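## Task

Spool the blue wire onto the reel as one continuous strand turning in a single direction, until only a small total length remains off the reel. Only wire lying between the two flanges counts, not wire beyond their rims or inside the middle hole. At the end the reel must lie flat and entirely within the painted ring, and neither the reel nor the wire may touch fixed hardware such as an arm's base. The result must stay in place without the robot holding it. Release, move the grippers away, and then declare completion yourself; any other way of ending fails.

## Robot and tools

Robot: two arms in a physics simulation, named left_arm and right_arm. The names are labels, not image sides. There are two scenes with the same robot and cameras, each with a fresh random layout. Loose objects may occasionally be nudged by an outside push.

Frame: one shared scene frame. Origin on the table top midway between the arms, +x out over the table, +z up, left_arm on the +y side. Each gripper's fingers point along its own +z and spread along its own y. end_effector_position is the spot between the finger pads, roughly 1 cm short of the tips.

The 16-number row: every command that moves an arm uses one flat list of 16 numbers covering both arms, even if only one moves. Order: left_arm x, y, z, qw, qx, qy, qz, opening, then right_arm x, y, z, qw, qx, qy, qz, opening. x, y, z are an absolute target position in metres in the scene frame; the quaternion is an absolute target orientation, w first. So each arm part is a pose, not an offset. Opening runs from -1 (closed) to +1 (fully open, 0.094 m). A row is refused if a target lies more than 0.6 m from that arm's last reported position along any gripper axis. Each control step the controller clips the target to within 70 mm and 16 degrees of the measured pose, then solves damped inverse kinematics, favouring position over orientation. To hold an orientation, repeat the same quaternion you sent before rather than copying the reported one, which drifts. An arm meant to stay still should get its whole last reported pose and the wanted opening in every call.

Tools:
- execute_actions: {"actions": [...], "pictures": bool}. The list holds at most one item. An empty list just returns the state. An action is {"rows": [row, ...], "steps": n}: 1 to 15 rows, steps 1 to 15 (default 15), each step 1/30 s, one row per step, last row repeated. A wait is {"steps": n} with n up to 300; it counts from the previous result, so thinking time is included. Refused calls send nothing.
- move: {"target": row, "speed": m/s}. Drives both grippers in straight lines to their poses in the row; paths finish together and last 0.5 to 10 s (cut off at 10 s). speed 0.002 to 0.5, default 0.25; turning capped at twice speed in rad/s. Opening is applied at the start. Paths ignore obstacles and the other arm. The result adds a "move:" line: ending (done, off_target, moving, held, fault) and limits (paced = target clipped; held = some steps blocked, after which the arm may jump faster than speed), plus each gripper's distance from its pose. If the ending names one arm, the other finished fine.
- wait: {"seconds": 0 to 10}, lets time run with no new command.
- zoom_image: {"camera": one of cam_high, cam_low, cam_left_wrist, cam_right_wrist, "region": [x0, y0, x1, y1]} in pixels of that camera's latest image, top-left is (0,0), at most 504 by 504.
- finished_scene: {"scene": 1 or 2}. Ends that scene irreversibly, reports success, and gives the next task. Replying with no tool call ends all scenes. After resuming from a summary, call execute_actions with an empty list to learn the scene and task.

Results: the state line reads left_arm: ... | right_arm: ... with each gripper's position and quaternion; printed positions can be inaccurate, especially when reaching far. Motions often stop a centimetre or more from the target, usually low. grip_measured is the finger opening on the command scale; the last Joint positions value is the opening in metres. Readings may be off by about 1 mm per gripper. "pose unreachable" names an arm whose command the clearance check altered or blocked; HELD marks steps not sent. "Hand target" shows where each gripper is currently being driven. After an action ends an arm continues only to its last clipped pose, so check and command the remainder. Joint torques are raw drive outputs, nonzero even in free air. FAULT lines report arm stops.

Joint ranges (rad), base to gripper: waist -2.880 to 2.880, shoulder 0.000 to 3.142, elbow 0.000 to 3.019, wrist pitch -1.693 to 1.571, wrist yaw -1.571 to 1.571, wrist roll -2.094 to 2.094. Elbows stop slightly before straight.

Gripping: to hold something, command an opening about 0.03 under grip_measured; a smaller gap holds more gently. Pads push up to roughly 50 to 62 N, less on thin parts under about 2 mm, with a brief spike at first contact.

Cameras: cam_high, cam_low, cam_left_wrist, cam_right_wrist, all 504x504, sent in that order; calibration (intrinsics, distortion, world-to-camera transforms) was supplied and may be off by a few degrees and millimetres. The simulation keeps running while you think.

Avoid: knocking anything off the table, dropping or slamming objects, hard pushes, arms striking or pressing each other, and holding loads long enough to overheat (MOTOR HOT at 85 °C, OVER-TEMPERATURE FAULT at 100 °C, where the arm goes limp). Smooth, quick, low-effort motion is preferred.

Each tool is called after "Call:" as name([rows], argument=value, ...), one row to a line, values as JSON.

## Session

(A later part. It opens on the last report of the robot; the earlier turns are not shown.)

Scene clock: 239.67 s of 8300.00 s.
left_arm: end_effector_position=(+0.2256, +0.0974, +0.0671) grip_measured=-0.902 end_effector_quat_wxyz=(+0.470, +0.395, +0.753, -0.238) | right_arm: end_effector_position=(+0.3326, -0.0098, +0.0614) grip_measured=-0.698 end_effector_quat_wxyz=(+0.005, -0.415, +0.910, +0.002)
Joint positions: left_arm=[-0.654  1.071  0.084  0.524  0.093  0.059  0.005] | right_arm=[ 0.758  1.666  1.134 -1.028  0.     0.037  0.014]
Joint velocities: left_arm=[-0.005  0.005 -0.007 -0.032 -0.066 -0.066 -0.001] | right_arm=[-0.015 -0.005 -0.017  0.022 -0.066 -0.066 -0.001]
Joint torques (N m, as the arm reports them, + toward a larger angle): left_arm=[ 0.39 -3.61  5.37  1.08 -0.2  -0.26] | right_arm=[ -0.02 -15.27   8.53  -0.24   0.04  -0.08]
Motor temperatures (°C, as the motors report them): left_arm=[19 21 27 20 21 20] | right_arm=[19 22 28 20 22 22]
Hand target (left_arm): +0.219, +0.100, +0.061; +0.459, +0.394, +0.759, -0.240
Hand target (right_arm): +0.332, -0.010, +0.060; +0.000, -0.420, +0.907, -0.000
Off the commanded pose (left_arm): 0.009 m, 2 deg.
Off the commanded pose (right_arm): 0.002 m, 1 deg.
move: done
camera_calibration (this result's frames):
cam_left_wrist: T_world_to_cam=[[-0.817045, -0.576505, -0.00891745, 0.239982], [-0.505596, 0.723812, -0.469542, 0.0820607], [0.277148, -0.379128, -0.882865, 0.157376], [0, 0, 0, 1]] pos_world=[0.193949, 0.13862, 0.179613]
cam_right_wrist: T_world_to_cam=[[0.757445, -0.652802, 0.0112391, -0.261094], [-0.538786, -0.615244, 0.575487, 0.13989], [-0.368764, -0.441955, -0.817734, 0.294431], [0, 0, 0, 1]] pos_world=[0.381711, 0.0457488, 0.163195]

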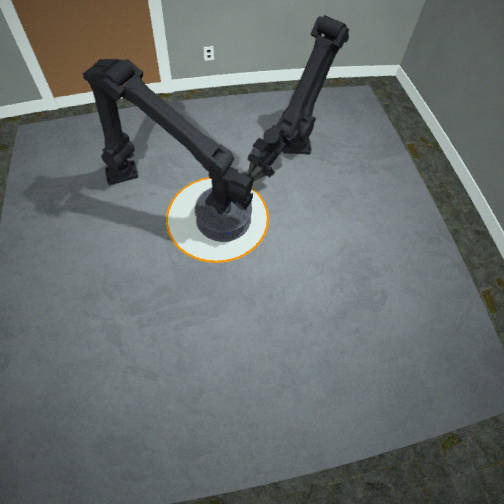

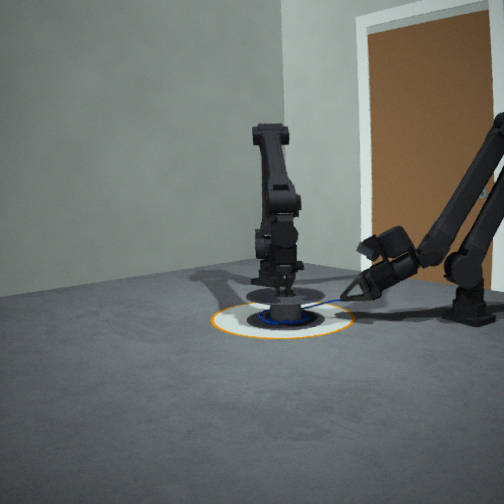

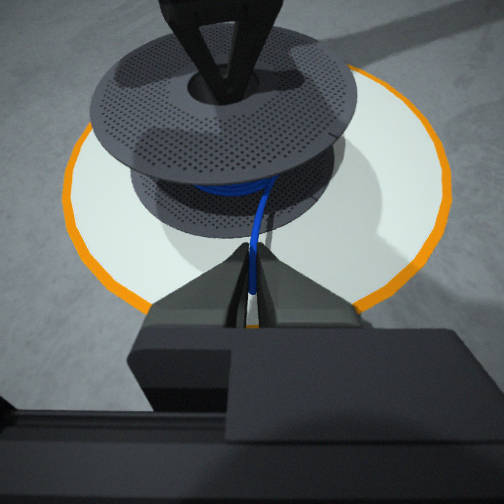

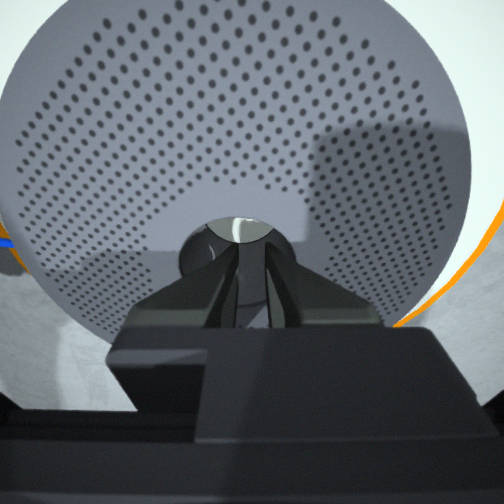

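Call:
move(target=[0.226,0.094,0.036,0.457,0.396,0.760,-0.238,-1, 0.332,-0.01,0.06,0,0.342,0.94,0,-0.7], speed=0.3)

Call:
move(target=[0.226,0.094,0.036,0.457,0.396,0.760,-0.238,-1, 0.332,-0.01,0.06,0,0.342,0.94,0,-0.25])

Call:
move(target=[0.288,0.024,0.036,0.496,0.383,0.735,-0.258,-1, 0.332,-0.01,0.06,0,-0.574,0.819,0,-0.25], speed=0.11)

Call:
zoom_image(camera="cam_low", region=[200, 240, 400, 350])

Scene clock: 246.53 s of 8300.00 s.
left_arm: end_effector_position=(+0.2290, +0.0936, +0.0355) grip_measured=-0.967 end_effector_quat_wxyz=(+0.456, +0.397, +0.762, -0.234) | right_arm: end_effector_position=(+0.3326, -0.0098, +0.0614) grip_measured=-0.698 end_effector_quat_wxyz=(+0.002, +0.336, +0.942, +0.005)
Joint positions: left_arm=[-0.654  1.33   0.084  0.749  0.093  0.057  0.002] | right_arm=[ 0.758  1.666  1.134 -1.028  0.     1.577  0.014]
Joint velocities: left_arm=[-0.005 -0.005 -0.037  0.002 -0.051 -0.022  0.001] | right_arm=[-0.005 -0.015  0.017 -0.012  0.066  0.007 -0.001]
Joint torques (N m, as the arm reports them, + toward a larger angle): left_arm=[ 0.95 -3.55  3.54  3.   -0.01 -0.19] | right_arm=[ -0.01 -15.17   8.45  -0.33   0.11   0.2 ]
Motor temperatures (°C, as the motors report them): left_arm=[19 21 27 20 21 20] | right_arm=[19 22 28 20 22 22]
Hand target (left_arm): +0.227, +0.093, +0.035; +0.457, +0.396, +0.760, -0.238
Hand target (right_arm): +0.332, -0.010, +0.060; -0.000, +0.342, +0.940, +0.000
Off the commanded pose (left_arm): 0.003 m, 1 deg.
Off the commanded pose (right_arm): 0.002 m, 1 deg.
After step 90, 0.67 s passed at rest.
move: done
camera_calibration (this result's frames):
cam_left_wrist: T_world_to_cam=[[-0.816479, -0.577367, -0.00294836, 0.239986], [-0.517463, 0.734012, -0.439839, 0.0723989], [0.256113, -0.357594, -0.898072, 0.130488], [0, 0, 0, 1]] pos_world=[0.199987, 0.13208, 0.149739]
cam_right_wrist: T_world_to_cam=[[-0.629128, -0.777302, 0.000210729, 0.199606], [-0.630774, 0.510691, 0.584225, 0.180981], [-0.454227, 0.36742, -0.811591, 0.33041], [0, 0, 0, 1]] pos_world=[0.389817, -0.0586702, 0.162382]

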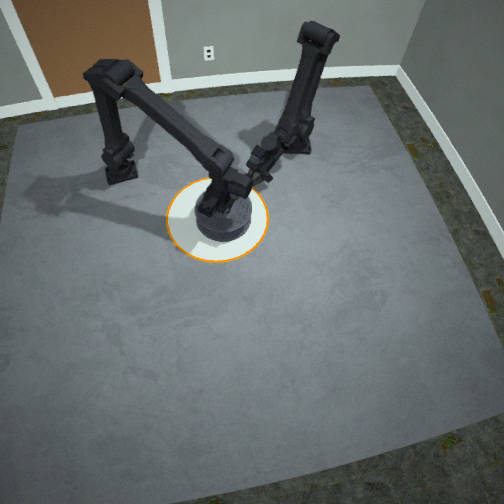

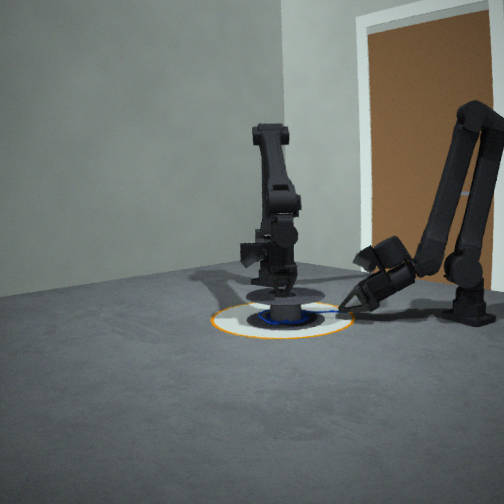

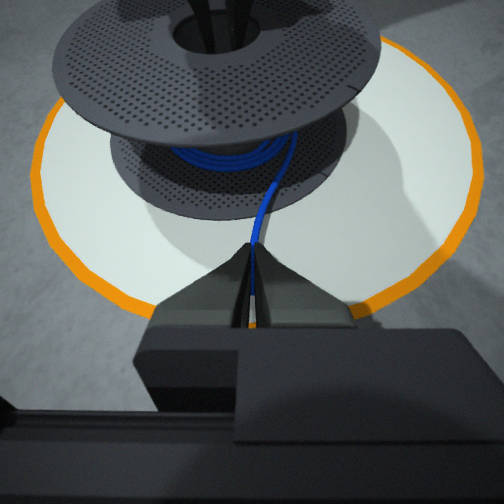

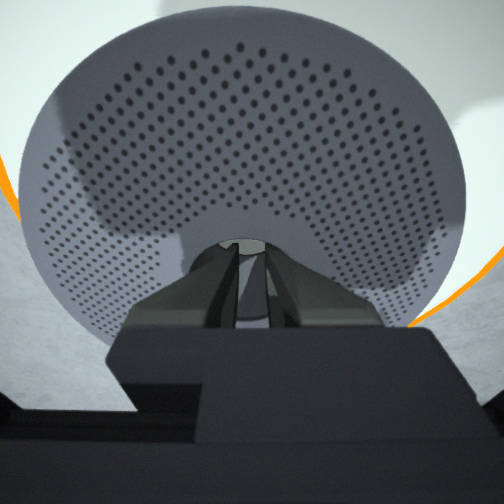

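Scene clock: 247.23 s of 8300.00 s.
left_arm: end_effector_position=(+0.2290, +0.0936, +0.0355) grip_measured=-0.967 end_effector_quat_wxyz=(+0.456, +0.397, +0.762, -0.234) | right_arm: end_effector_position=(+0.3325, -0.0096, +0.0617) grip_measured=-0.261 end_effector_quat_wxyz=(+0.002, +0.336, +0.942, +0.006)
Joint positions: left_arm=[-0.654  1.33   0.084  0.749  0.093  0.057  0.002] | right_arm=[ 0.758  1.665  1.134 -1.028 -0.001  1.577  0.035]
Joint velocities: left_arm=[ 0.015 -0.024  0.022  0.012 -0.022 -0.022 -0.   ] | right_arm=[-0.015 -0.005  0.007  0.002 -0.081 -0.037 -0.   ]
Joint torques (N m, as the arm reports them, + toward a larger angle): left_arm=[ 0.95 -4.75  3.36  2.46  0.02 -0.18] | right_arm=[ -0.01 -15.15   8.45  -0.32   0.16   0.2 ]
Motor temperatures (°C, as the motors report them): left_arm=[19 21 27 20 21 20] | right_arm=[19 22 28 20 22 22]
Hand target (left_arm): +0.226, +0.094, +0.036; +0.457, +0.396, +0.760, -0.238
Hand target (right_arm): +0.332, -0.010, +0.060; +0.000, +0.342, +0.940, +0.000
Off the commanded pose (left_arm): 0.003 m, 1 deg.
Off the commanded pose (right_arm): 0.002 m, 1 deg.
move: done
camera_calibration (this result's frames):
cam_left_wrist: T_world_to_cam=[[-0.816479, -0.577367, -0.00294836, 0.239986], [-0.517463, 0.734012, -0.439839, 0.0723989], [0.256113, -0.357594, -0.898072, 0.130488], [0, 0, 0, 1]] pos_world=[0.199987, 0.13208, 0.149739]
cam_right_wrist: T_world_to_cam=[[-0.629415, -0.77707, -0.000549823, 0.199803], [-0.630343, 0.510154, 0.585158, 0.180421], [-0.454428, 0.368654, -0.810919, 0.330602], [0, 0, 0, 1]] pos_world=[0.38972, -0.0586596, 0.162626]

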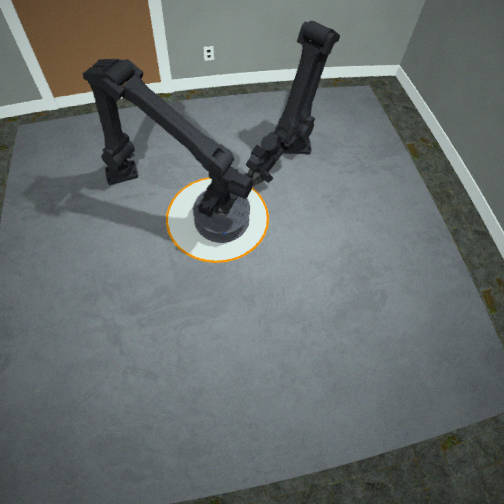

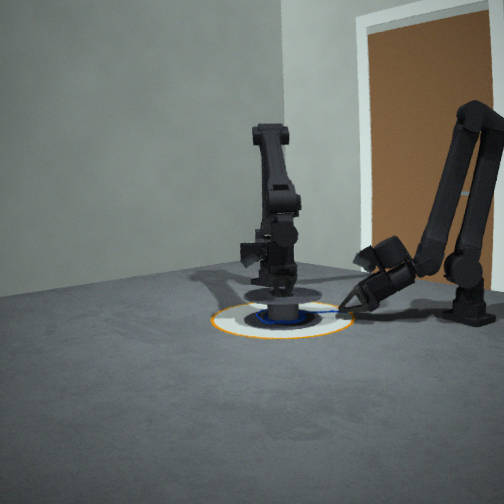

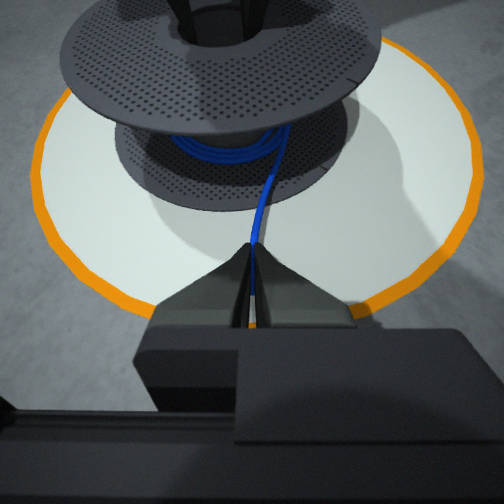

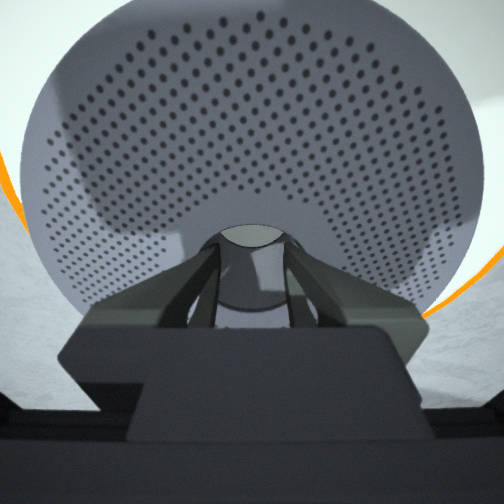

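Scene clock: 256.30 s of 8300.00 s.
left_arm: end_effector_position=(+0.2775, +0.0355, +0.0277) grip_measured=-0.967 end_effector_quat_wxyz=(+0.481, +0.393, +0.743, -0.249) | right_arm: end_effector_position=(+0.3320, -0.0092, +0.0617) grip_measured=-0.261 end_effector_quat_wxyz=(+0.005, -0.563, +0.827, +0.004)
Joint positions: left_arm=[-0.654  1.633  0.259  0.946  0.105  0.057  0.002] | right_arm=[ 0.758  1.665  1.134 -1.028 -0.005 -0.303  0.035]
Joint velocities: left_arm=[-0.005  0.005 -0.032  0.002 -0.022  0.007  0.   ] | right_arm=[-0.015 -0.005  0.002 -0.007 -0.022  0.007 -0.001]
Joint torques (N m, as the arm reports them, + toward a larger angle): left_arm=[ 1.42 -7.54  5.44  3.2   0.01 -0.26] | right_arm=[ -0.02 -15.23   8.54  -0.23   0.2   -0.23]
Motor temperatures (°C, as the motors report them): left_arm=[19 21 27 21 21 20] | right_arm=[19 22 28 20 22 22]
Hand target (left_arm): +0.287, +0.024, +0.037; +0.496, +0.384, +0.735, -0.259
Hand target (right_arm): +0.332, -0.010, +0.060; +0.000, -0.574, +0.819, +0.000
Off the commanded pose (left_arm): 0.018 m, 2 deg.
Off the commanded pose (right_arm): 0.002 m, 2 deg.
move: off_target (left_arm)
camera_calibration (this result's frames):
cam_left_wrist: T_world_to_cam=[[-0.822376, -0.568919, -0.00537952, 0.247429], [-0.490306, 0.713475, -0.500554, 0.131635], [0.288612, -0.409006, -0.865689, 0.0821762], [0, 0, 0, 1]] pos_world=[0.244304, 0.0804593, 0.13836]
cam_right_wrist: T_world_to_cam=[[0.931628, -0.363274, 0.0100507, -0.315271], [-0.302828, -0.760729, 0.574096, 0.0601309], [-0.200908, -0.537887, -0.818726, 0.238184], [0, 0, 0, 1]] pos_world=[0.359778, 0.0593293, 0.163655]

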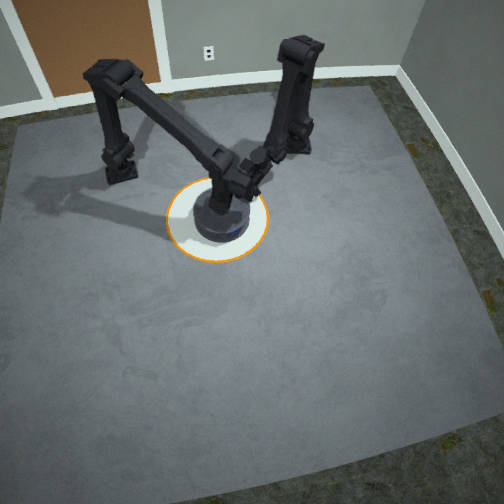

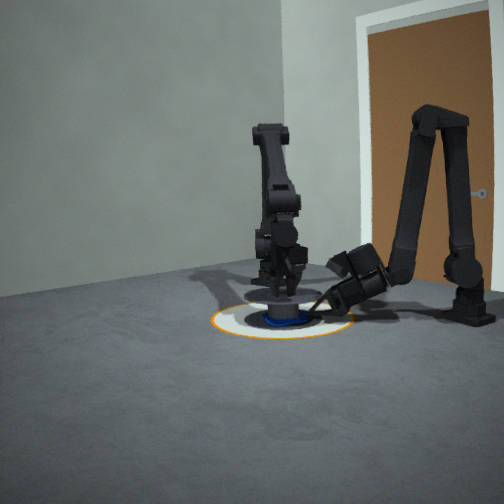

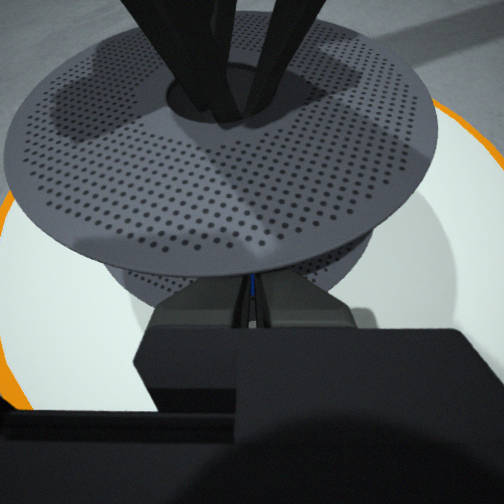

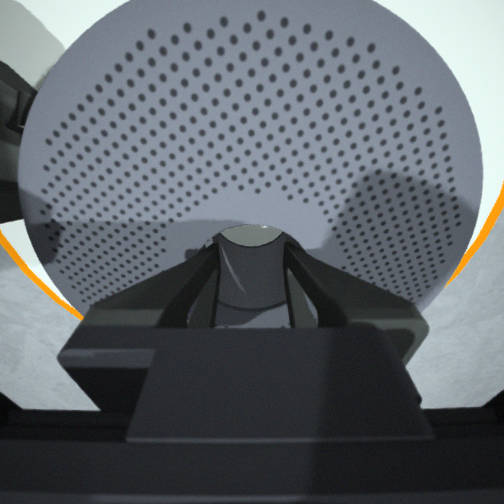

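Region (200, 240, 400, 350) of cam_low's 504x504 image, scaled by 2.520, with more detail than that image has; it fills the top 277 rows of this view, and the rest is white.

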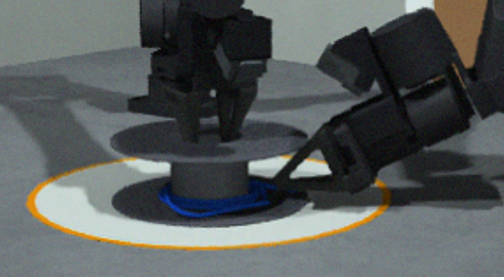

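Release properly and turn a bit more so the finger folds the end over.

Call:
move(target=[0.279,0.034,0.026,0.496,0.383,0.735,-0.258,-0.75, 0.332,-0.01,0.06,0,-0.72,0.694,0,-0.25], speed=0.06)

Call:
move(target=[0.225,0.10,0.05,0.457,0.396,0.760,-0.238,-0.75, 0.332,-0.01,0.06,0,-0.72,0.694,0,-0.25], speed=0.06)

Scene clock: 262.13 s of 8300.00 s.
left_arm: end_effector_position=(+0.2794, +0.0334, +0.0263) grip_measured=-0.753 end_effector_quat_wxyz=(+0.494, +0.390, +0.735, -0.254) | right_arm: end_effector_position=(+0.3320, -0.0092, +0.0617) grip_measured=-0.261 end_effector_quat_wxyz=(+0.006, -0.711, +0.703, +0.003)
Joint positions: left_arm=[-0.654  1.685  0.259  1.029  0.105  0.057  0.012] | right_arm=[ 0.758  1.665  1.134 -1.028 -0.005 -0.69   0.035]
Joint velocities: left_arm=[-0.005 -0.005 -0.002 -0.007  0.095 -0.022 -0.001] | right_arm=[-0.005  0.005 -0.027 -0.002 -0.081 -0.007 -0.   ]
Joint torques (N m, as the arm reports them, + toward a larger angle): left_arm=[ 1.43 -7.93  2.13  3.27 -0.05 -0.27] | right_arm=[ -0.01 -15.18   8.53  -0.26   0.18  -0.17]
Motor temperatures (°C, as the motors report them): left_arm=[19 21 27 21 21 20] | right_arm=[19 22 28 20 22 22]
Hand target (left_arm): +0.279, +0.034, +0.026; +0.496, +0.384, +0.735, -0.258
Hand target (right_arm): +0.332, -0.010, +0.060; -0.000, +0.720, -0.694, -0.000
Off the commanded pose (left_arm): 0.001 m, 1 deg.
Off the commanded pose (right_arm): 0.002 m, 2 deg.
move: done
camera_calibration (this result's frames):
cam_left_wrist: T_world_to_cam=[[-0.822225, -0.56909, -0.00907695, 0.247814], [-0.479545, 0.701263, -0.527511, 0.131466], [0.306566, -0.42938, -0.8495, 0.0747471], [0, 0, 0, 1]] pos_world=[0.243888, 0.0809313, 0.135097]
cam_right_wrist: T_world_to_cam=[[0.99977, 0.0153711, 0.0149469, -0.33472], [0.00399595, -0.818518, 0.574467, -0.0422781], [0.0210645, -0.574275, -0.818391, 0.164141], [0, 0, 0, 1]] pos_world=[0.331354, 0.0648019, 0.163622]

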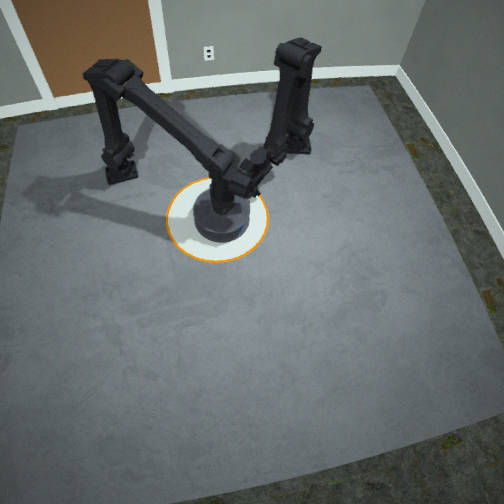

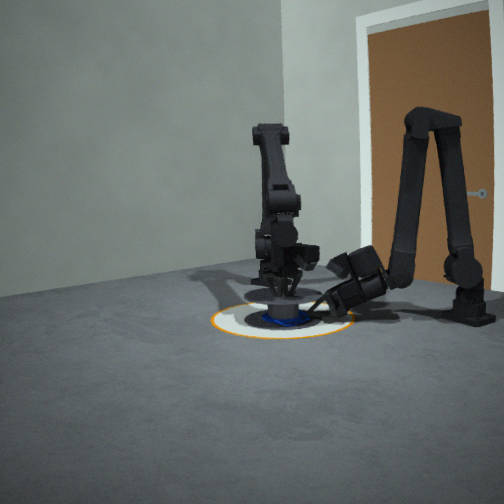

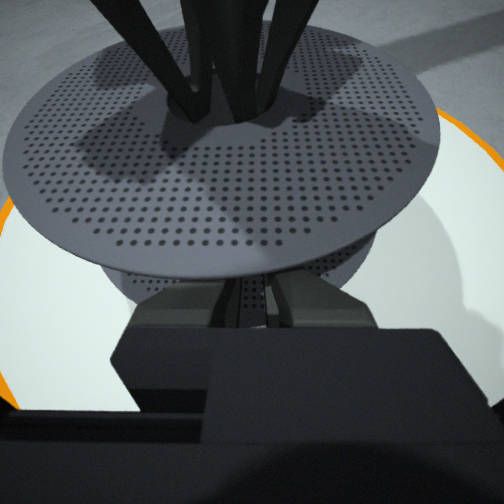

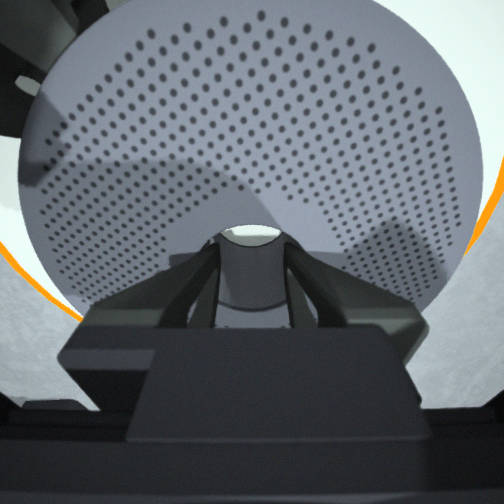

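Scene clock: 263.93 s of 8300.00 s.
left_arm: end_effector_position=(+0.2254, +0.0946, +0.0560) grip_measured=-0.753 end_effector_quat_wxyz=(+0.464, +0.397, +0.754, -0.243) | right_arm: end_effector_position=(+0.3320, -0.0092, +0.0617) grip_measured=-0.261 end_effector_quat_wxyz=(+0.006, -0.713, +0.701, +0.003)
Joint positions: left_arm=[-0.654  1.17   0.081  0.619  0.105  0.057  0.012] | right_arm=[ 0.758  1.665  1.134 -1.028 -0.005 -0.696  0.035]
Joint velocities: left_arm=[ 0.015 -0.005 -0.022 -0.017 -0.081 -0.022 -0.001] | right_arm=[-0.024  0.005 -0.002 -0.002  0.066  0.022  0.   ]
Joint torques (N m, as the arm reports them, + toward a larger angle): left_arm=[ 2.48 -3.82  4.79  1.08  0.11 -0.1 ] | right_arm=[ -0.04 -15.19   8.52  -0.25   0.17  -0.15]
Motor temperatures (°C, as the motors report them): left_arm=[19 21 27 21 21 20] | right_arm=[19 22 28 20 22 22]
Hand target (left_arm): +0.225, +0.101, +0.051; +0.457, +0.395, +0.760, -0.238
Hand target (right_arm): +0.332, -0.010, +0.060; -0.000, +0.720, -0.694, -0.000
Off the commanded pose (left_arm): 0.008 m, 1 deg.
Off the commanded pose (right_arm): 0.002 m, 1 deg.
move: done
camera_calibration (this result's frames):
cam_left_wrist: T_world_to_cam=[[-0.822458, -0.568826, -0.000426994, 0.238105], [-0.503806, 0.728794, -0.463723, 0.0775965], [0.264089, -0.381178, -0.88598, 0.149879], [0, 0, 0, 1]] pos_world=[0.195343, 0.136019, 0.168875]
cam_right_wrist: T_world_to_cam=[[0.999665, 0.0210915, 0.0150168, -0.334637], [0.0086387, -0.81847, 0.574484, -0.0438199], [0.0244075, -0.574161, -0.818378, 0.163032], [0, 0, 0, 1]] pos_world=[0.330924, 0.0647992, 0.163621]

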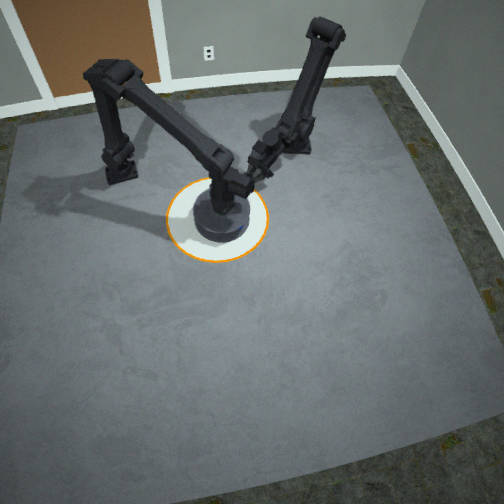

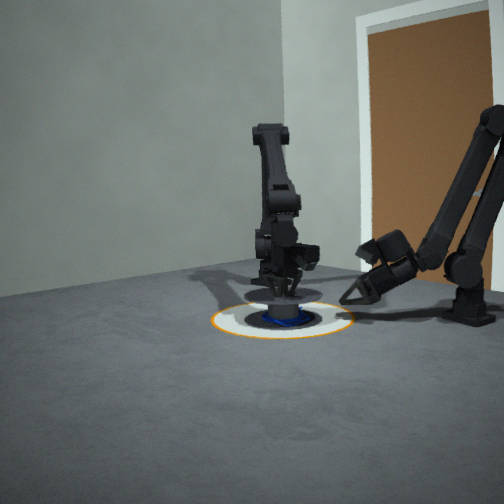

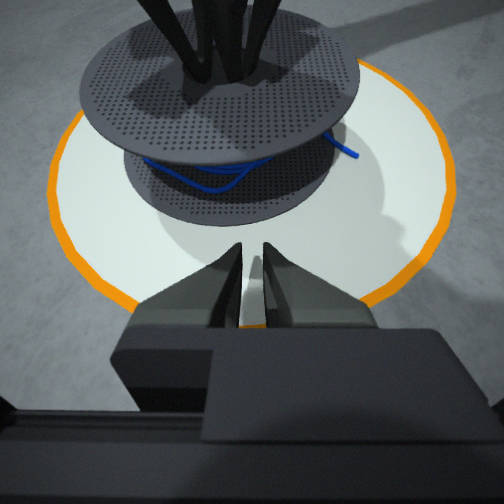

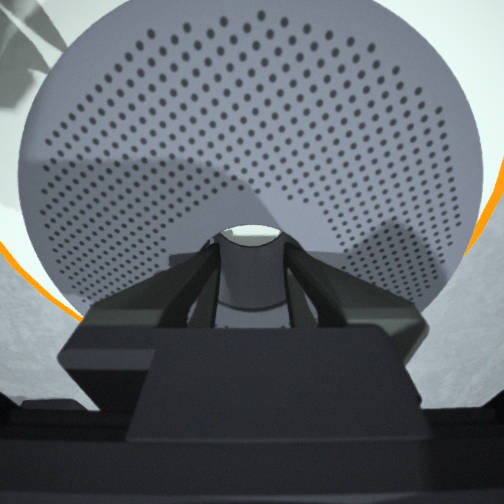

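Call:
move(target=[0.243,0.075,0.04,0.496,0.383,0.735,-0.258,-1, 0.332,-0.01,0.06,0,0,1,0,-0.25], speed=0.15)

Scene clock: 272.43 s of 8300.00 s.
left_arm: end_effector_position=(+0.2361, +0.0825, +0.0327) grip_measured=-0.988 end_effector_quat_wxyz=(+0.486, +0.392, +0.740, -0.251) | right_arm: end_effector_position=(+0.3321, -0.0093, +0.0617) grip_measured=-0.260 end_effector_quat_wxyz=(+0.002, -0.011, +1.000, +0.006)
Joint positions: left_arm=[-0.654  1.54   0.09   1.034  0.105  0.057  0.001] | right_arm=[ 0.758  1.665  1.134 -1.028 -0.004  0.871  0.035]
Joint velocities: left_arm=[ 0.024 -0.005 -0.012  0.007 -0.022 -0.066 -0.001] | right_arm=[ 0.015  0.005  0.007  0.002  0.007  0.081 -0.   ]
Joint torques (N m, as the arm reports them, + toward a larger angle): left_arm=[ 1.47 -4.91  4.01  3.03  0.01 -0.26] | right_arm=[  0.   -15.16   8.5   -0.26   0.24   0.28]
Motor temperatures (°C, as the motors report them): left_arm=[19 21 27 21 21 20] | right_arm=[19 22 28 20 22 22]
Hand target (left_arm): +0.243, +0.075, +0.039; +0.496, +0.384, +0.735, -0.258
Hand target (right_arm): +0.332, -0.010, +0.060; -0.000, -0.000, +1.000, +0.000
Off the commanded pose (left_arm): 0.013 m, 2 deg.
Off the commanded pose (right_arm): 0.002 m, 1 deg.
move: off_target (left_arm)
camera_calibration (this result's frames):
cam_left_wrist: T_world_to_cam=[[-0.822329, -0.568972, -0.00676132, 0.240164], [-0.486353, 0.708988, -0.510682, 0.0799971], [0.295358, -0.41666, -0.859743, 0.116545], [0, 0, 0, 1]] pos_world=[0.201978, 0.128489, 0.142676]
cam_right_wrist: T_world_to_cam=[[0.0252967, -0.99968, -0.000229117, -0.0197318], [-0.813868, -0.0207278, 0.58068, 0.236286], [-0.580499, -0.0145028, -0.814132, 0.368801], [0, 0, 0, 1]] pos_world=[0.406894, -0.00947916, 0.163041]

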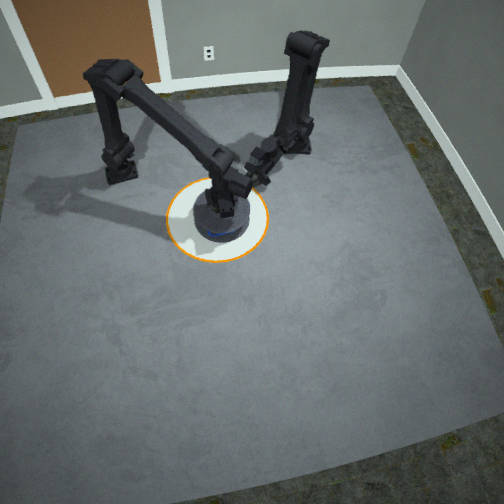

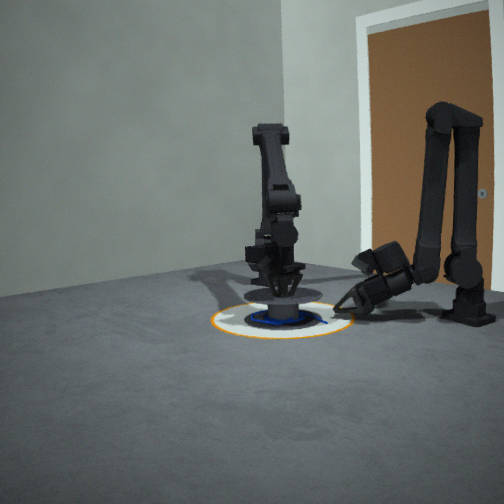

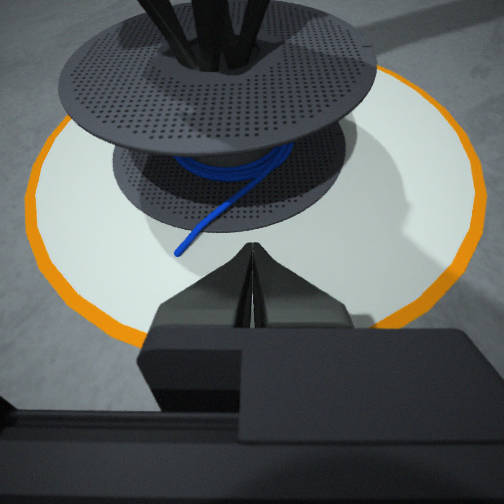

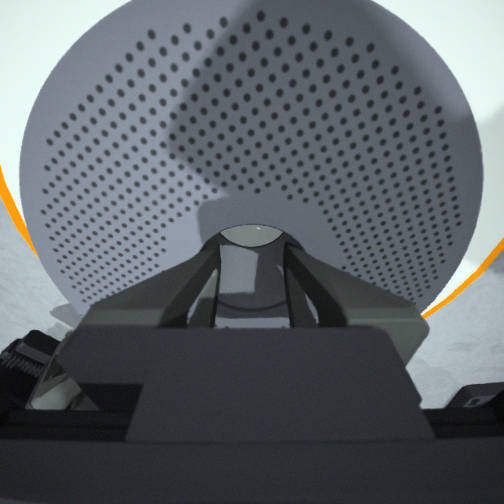

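Call:
move(target=[0.27,0.044,0.03,0.496,0.383,0.735,-0.258,-1, 0.332,-0.01,0.06,0,0,1,0,-0.25], speed=0.04)

Call:
move(target=[0.29,0.022,0.02,0.496,0.383,0.735,-0.258,-1, 0.332,-0.01,0.06,0,0,1,0,-0.25], speed=0.03)

Call:
zoom_image(camera="cam_low", region=[200, 240, 400, 350])

Scene clock: 277.53 s of 8300.00 s.
left_arm: end_effector_position=(+0.2639, +0.0510, +0.0272) grip_measured=-0.988 end_effector_quat_wxyz=(+0.489, +0.391, +0.738, -0.252) | right_arm: end_effector_position=(+0.3322, -0.0093, +0.0617) grip_measured=-0.260 end_effector_quat_wxyz=(+0.002, -0.009, +1.000, +0.006)
Joint positions: left_arm=[-0.654  1.641  0.199  1.034  0.105  0.056  0.001] | right_arm=[ 0.758  1.665  1.134 -1.028 -0.003  0.874  0.035]
Joint velocities: left_arm=[ 0.005 -0.005 -0.012  0.007 -0.11   0.022 -0.001] | right_arm=[-0.005 -0.005  0.007 -0.002  0.007 -0.037 -0.   ]
Joint torques (N m, as the arm reports them, + toward a larger angle): left_arm=[ 1.32 -7.05  3.89  2.85 -0.1  -0.27] | right_arm=[  0.01 -15.18   8.5   -0.26   0.25   0.26]
Motor temperatures (°C, as the motors report them): left_arm=[19 21 27 21 21 20] | right_arm=[19 22 28 20 22 22]
Hand target (left_arm): +0.270, +0.044, +0.031; +0.496, +0.383, +0.735, -0.258
Hand target (right_arm): +0.332, -0.010, +0.060; +0.000, +0.000, +1.000, +0.000
Off the commanded pose (left_arm): 0.010 m, 1 deg.
Off the commanded pose (right_arm): 0.002 m, 1 deg.
After step 90, 0.50 s passed at rest.
move: done
camera_calibration (this result's frames):
cam_left_wrist: T_world_to_cam=[[-0.822207, -0.569141, -0.00734638, 0.245036], [-0.483885, 0.705722, -0.517505, 0.112822], [0.299718, -0.421941, -0.855649, 0.0894625], [0, 0, 0, 1]] pos_world=[0.22925, 0.097587, 0.136735]
cam_right_wrist: T_world_to_cam=[[0.0226229, -0.999744, 0.0000044467, -0.0189011], [-0.814075, -0.0184188, 0.580468, 0.236431], [-0.580319, -0.0131355, -0.814283, 0.368792], [0, 0, 0, 1]] pos_world=[0.406917, -0.00969725, 0.163061]

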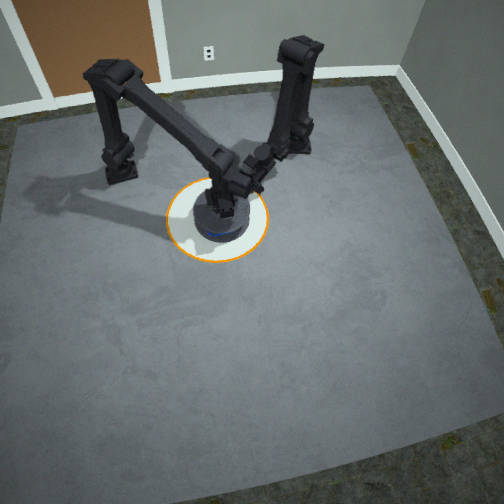

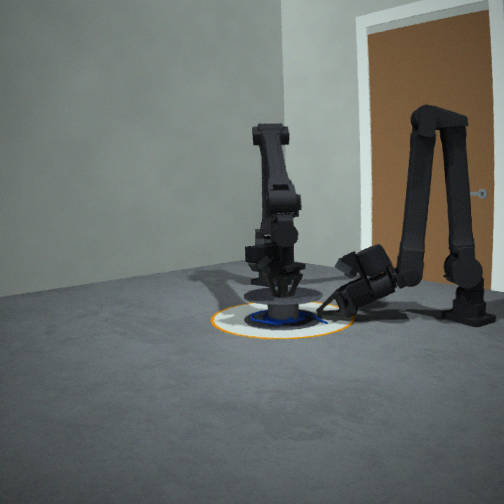

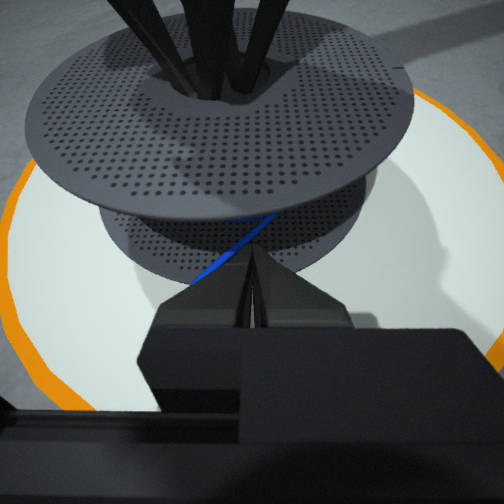

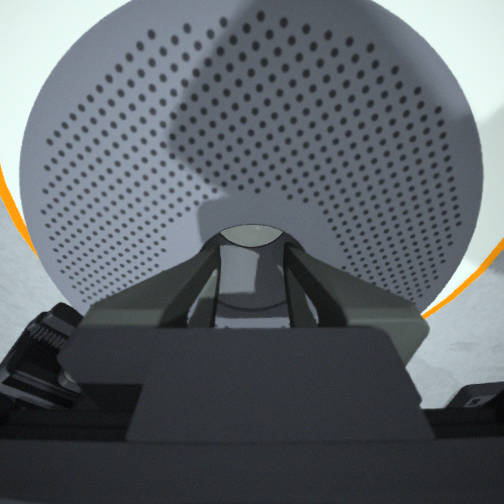

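Scene clock: 279.10 s of 8300.00 s.
left_arm: end_effector_position=(+0.2831, +0.0292, +0.0210) grip_measured=-0.988 end_effector_quat_wxyz=(+0.492, +0.390, +0.736, -0.253) | right_arm: end_effector_position=(+0.3324, -0.0097, +0.0617) grip_measured=-0.260 end_effector_quat_wxyz=(+0.003, -0.009, +1.000, +0.005)
Joint positions: left_arm=[-0.654  1.718  0.275  1.043  0.105  0.056  0.001] | right_arm=[ 0.758  1.665  1.134 -1.028 -0.001  0.875  0.035]
Joint velocities: left_arm=[ 0.005 -0.015  0.012 -0.007 -0.007  0.007 -0.   ] | right_arm=[-0.015  0.005 -0.012 -0.002  0.095 -0.007  0.   ]
Joint torques (N m, as the arm reports them, + toward a larger angle): left_arm=[ 1.45 -7.26  4.35  2.63 -0.05 -0.25] | right_arm=[  0.08 -15.19   8.51  -0.23   0.16   0.24]
Motor temperatures (°C, as the motors report them): left_arm=[19 21 27 21 21 20] | right_arm=[19 22 28 20 22 22]
Hand target (left_arm): +0.290, +0.022, +0.021; +0.496, +0.383, +0.735, -0.258
Hand target (right_arm): +0.332, -0.010, +0.060; -0.000, -0.000, +1.000, +0.000
Off the commanded pose (left_arm): 0.010 m, 1 deg.
Off the commanded pose (right_arm): 0.002 m, 1 deg.
move: done
camera_calibration (this result's frames):
cam_left_wrist: T_world_to_cam=[[-0.822078, -0.569318, -0.00806178, 0.248359], [-0.480984, 0.701964, -0.525262, 0.133712], [0.3047, -0.427929, -0.850902, 0.0678519], [0, 0, 0, 1]] pos_world=[0.247809, 0.0765705, 0.129971]
cam_right_wrist: T_world_to_cam=[[0.0214514, -0.999768, 0.00205681, -0.0190358], [-0.814844, -0.0162915, 0.579452, 0.236917], [-0.579284, -0.014106, -0.815004, 0.368585], [0, 0, 0, 1]] pos_world=[0.406974, -0.00997239, 0.163155]

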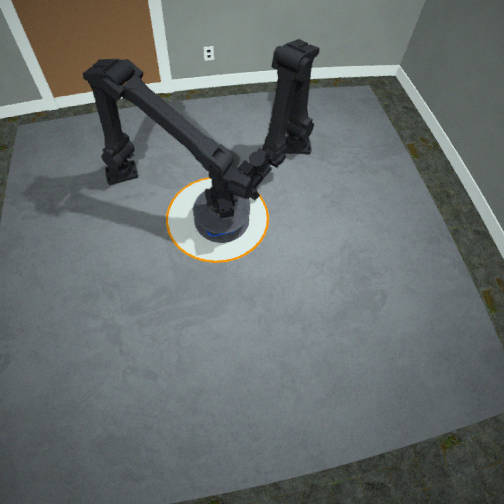

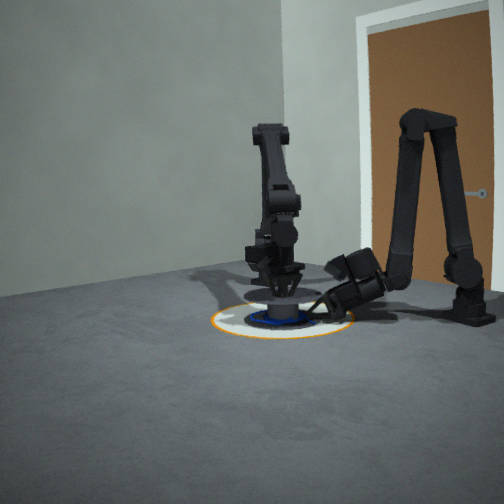

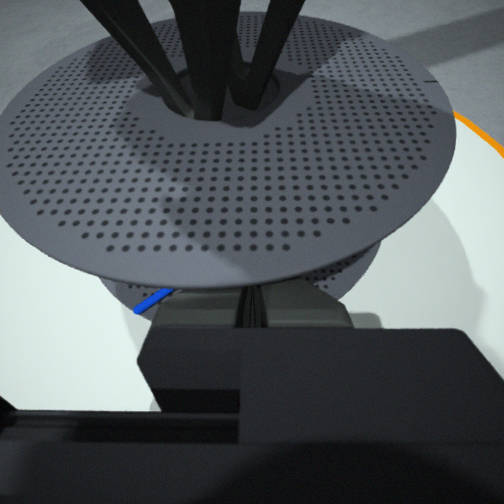

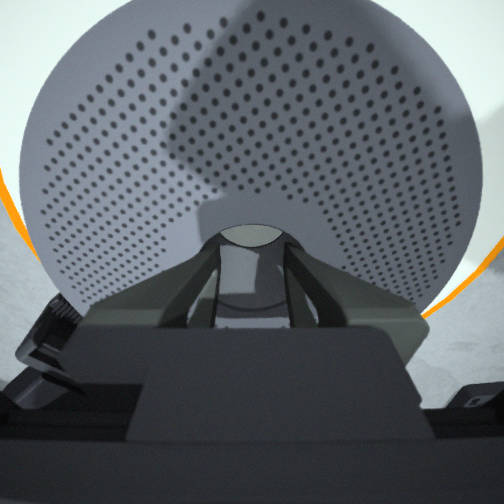

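Region (200, 240, 400, 350) of cam_low's 504x504 image, scaled by 2.520, with more detail than that image has; it fills the top 277 rows of this view, and the rest is white.

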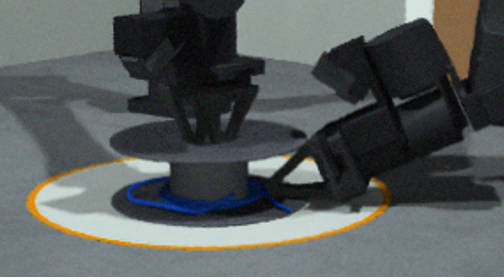

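It's pushing the tail in. Rotate CCW ~50°.

Call:
move(target=[0.285,0.027,0.02,0.496,0.383,0.735,-0.258,-1, 0.332,-0.01,0.06,0,-0.42,0.906,0,-0.24], speed=0.08)

Call:
move(target=[0.235,0.085,0.04,0.496,0.383,0.735,-0.258,-1, 0.332,-0.01,0.06,0,-0.42,0.906,0,-0.24], speed=0.05)

Scene clock: 287.77 s of 8300.00 s.
left_arm: end_effector_position=(+0.2830, +0.0288, +0.0210) grip_measured=-0.988 end_effector_quat_wxyz=(+0.493, +0.390, +0.735, -0.255) | right_arm: end_effector_position=(+0.3322, -0.0096, +0.0617) grip_measured=-0.254 end_effector_quat_wxyz=(+0.004, -0.407, +0.913, +0.004)
Joint positions: left_arm=[-0.654  1.722  0.275  1.051  0.107  0.056  0.001] | right_arm=[ 0.758  1.665  1.134 -1.028 -0.002  0.053  0.035]
Joint velocities: left_arm=[-0.005  0.005 -0.002  0.007  0.066  0.007 -0.   ] | right_arm=[-0.005 -0.024  0.007 -0.002 -0.007 -0.037  0.   ]
Joint torques (N m, as the arm reports them, + toward a larger angle): left_arm=[ 1.34 -7.91  2.75  3.   -0.15 -0.26] | right_arm=[ -0.02 -15.23   8.54  -0.2    0.13  -0.22]
Motor temperatures (°C, as the motors report them): left_arm=[19 21 27 21 21 20] | right_arm=[19 22 28 20 22 22]
Hand target (left_arm): +0.285, +0.027, +0.020; +0.496, +0.383, +0.735, -0.258
Hand target (right_arm): +0.332, -0.010, +0.060; +0.000, -0.420, +0.907, +0.000
Off the commanded pose (left_arm): 0.003 m, 1 deg.
Off the commanded pose (right_arm): 0.002 m, 2 deg.
After step 90, 0.03 s passed at rest.
move: done
camera_calibration (this result's frames):
cam_left_wrist: T_world_to_cam=[[-0.823064, -0.567896, -0.00773119, 0.248293], [-0.478847, 0.701194, -0.528235, 0.133419], [0.305404, -0.431069, -0.849063, 0.0675707], [0, 0, 0, 1]] pos_world=[0.247612, 0.0765799, 0.129768]
cam_right_wrist: T_world_to_cam=[[0.746677, -0.665134, 0.00839141, -0.257009], [-0.547512, -0.607373, 0.575611, 0.142541], [-0.377762, -0.43439, -0.817681, 0.297677], [0, 0, 0, 1]] pos_world=[0.382397, 0.0449384, 0.163513]

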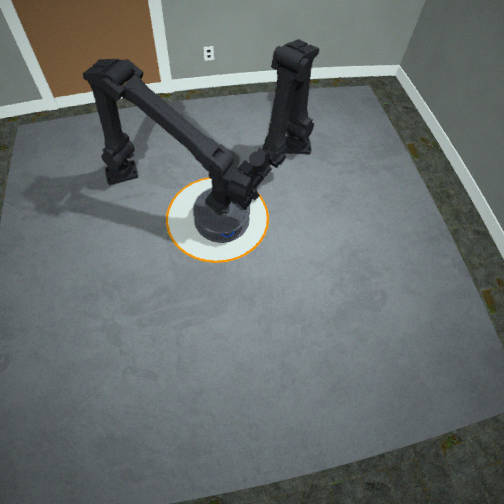

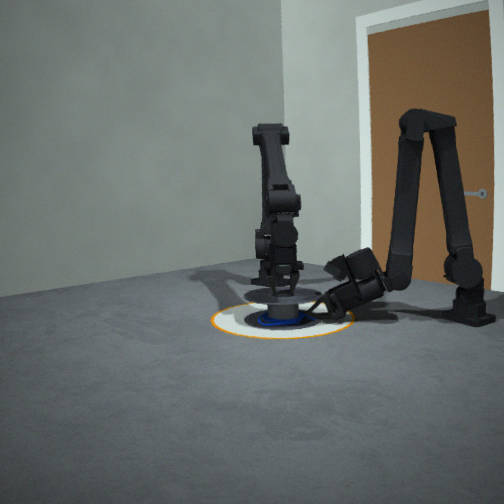

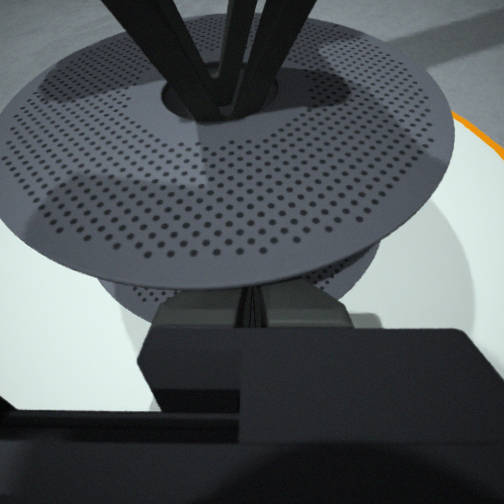

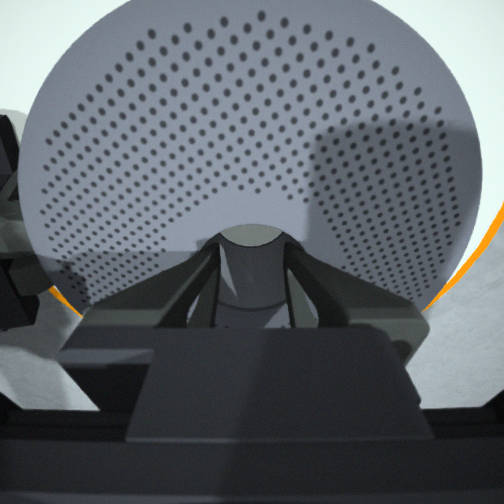

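Scene clock: 289.60 s of 8300.00 s.
left_arm: end_effector_position=(+0.2344, +0.0840, +0.0341) grip_measured=-0.988 end_effector_quat_wxyz=(+0.489, +0.391, +0.737, -0.253) | right_arm: end_effector_position=(+0.3321, -0.0095, +0.0617) grip_measured=-0.254 end_effector_quat_wxyz=(+0.004, -0.412, +0.911, +0.004)
Joint positions: left_arm=[-0.654  1.546  0.081  1.058  0.107  0.056  0.001] | right_arm=[ 0.758  1.665  1.134 -1.028 -0.003  0.044  0.035]
Joint velocities: left_arm=[-0.005 -0.005  0.017 -0.012  0.007 -0.007 -0.001] | right_arm=[-0.015 -0.015  0.022  0.002 -0.095 -0.081  0.001]
Joint torques (N m, as the arm reports them, + toward a larger angle): left_arm=[ 1.84 -7.    1.58  2.66  0.03 -0.23] | right_arm=[ -0.01 -15.2    8.54  -0.21   0.16  -0.15]
Motor temperatures (°C, as the motors report them): left_arm=[19 21 27 21 21 20] | right_arm=[19 22 28 20 22 22]
Hand target (left_arm): +0.235, +0.085, +0.039; +0.496, +0.383, +0.735, -0.258
Hand target (right_arm): +0.332, -0.010, +0.060; +0.000, -0.420, +0.907, +0.000
Off the commanded pose (left_arm): 0.006 m, 1 deg.
Off the commanded pose (right_arm): 0.002 m, 1 deg.
move: done
camera_calibration (this result's frames):
cam_left_wrist: T_world_to_cam=[[-0.823113, -0.567841, -0.00651435, 0.239673], [-0.482414, 0.705243, -0.519528, 0.0785537], [0.299603, -0.424488, -0.854429, 0.118319], [0, 0, 0, 1]] pos_world=[0.199724, 0.130922, 0.143467]
cam_right_wrist: T_world_to_cam=[[0.752996, -0.65798, 0.00773316, -0.258868], [-0.541403, -0.612819, 0.575617, 0.140454], [-0.374006, -0.437624, -0.817683, 0.296397], [0, 0, 0, 1]] pos_world=[0.381823, 0.0454535, 0.163513]

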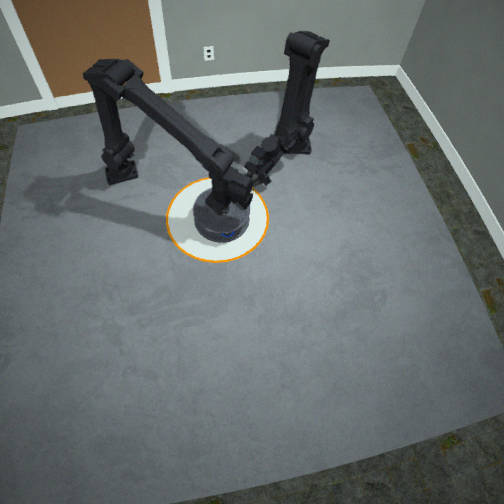

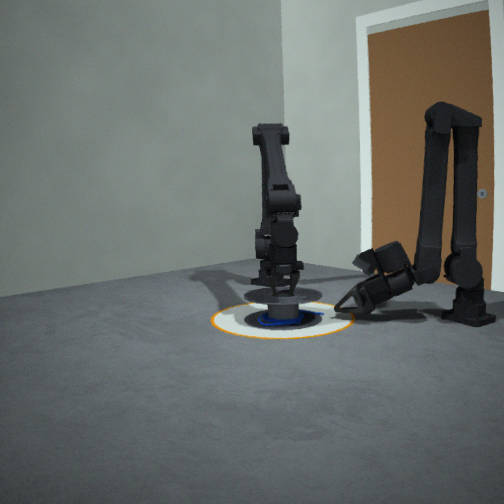

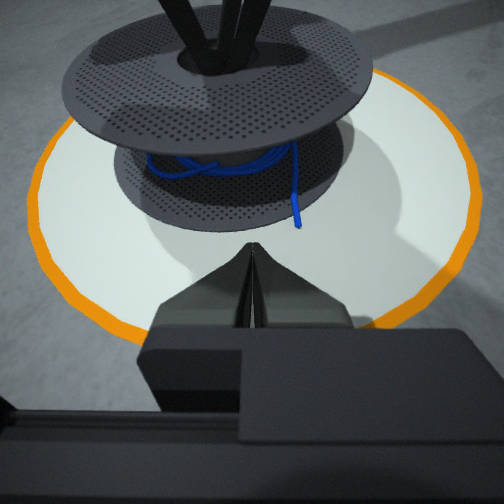

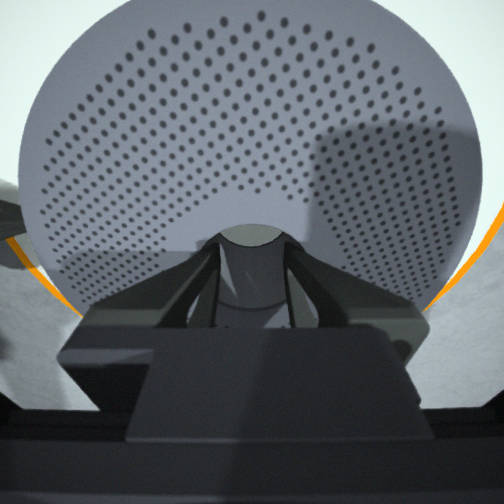

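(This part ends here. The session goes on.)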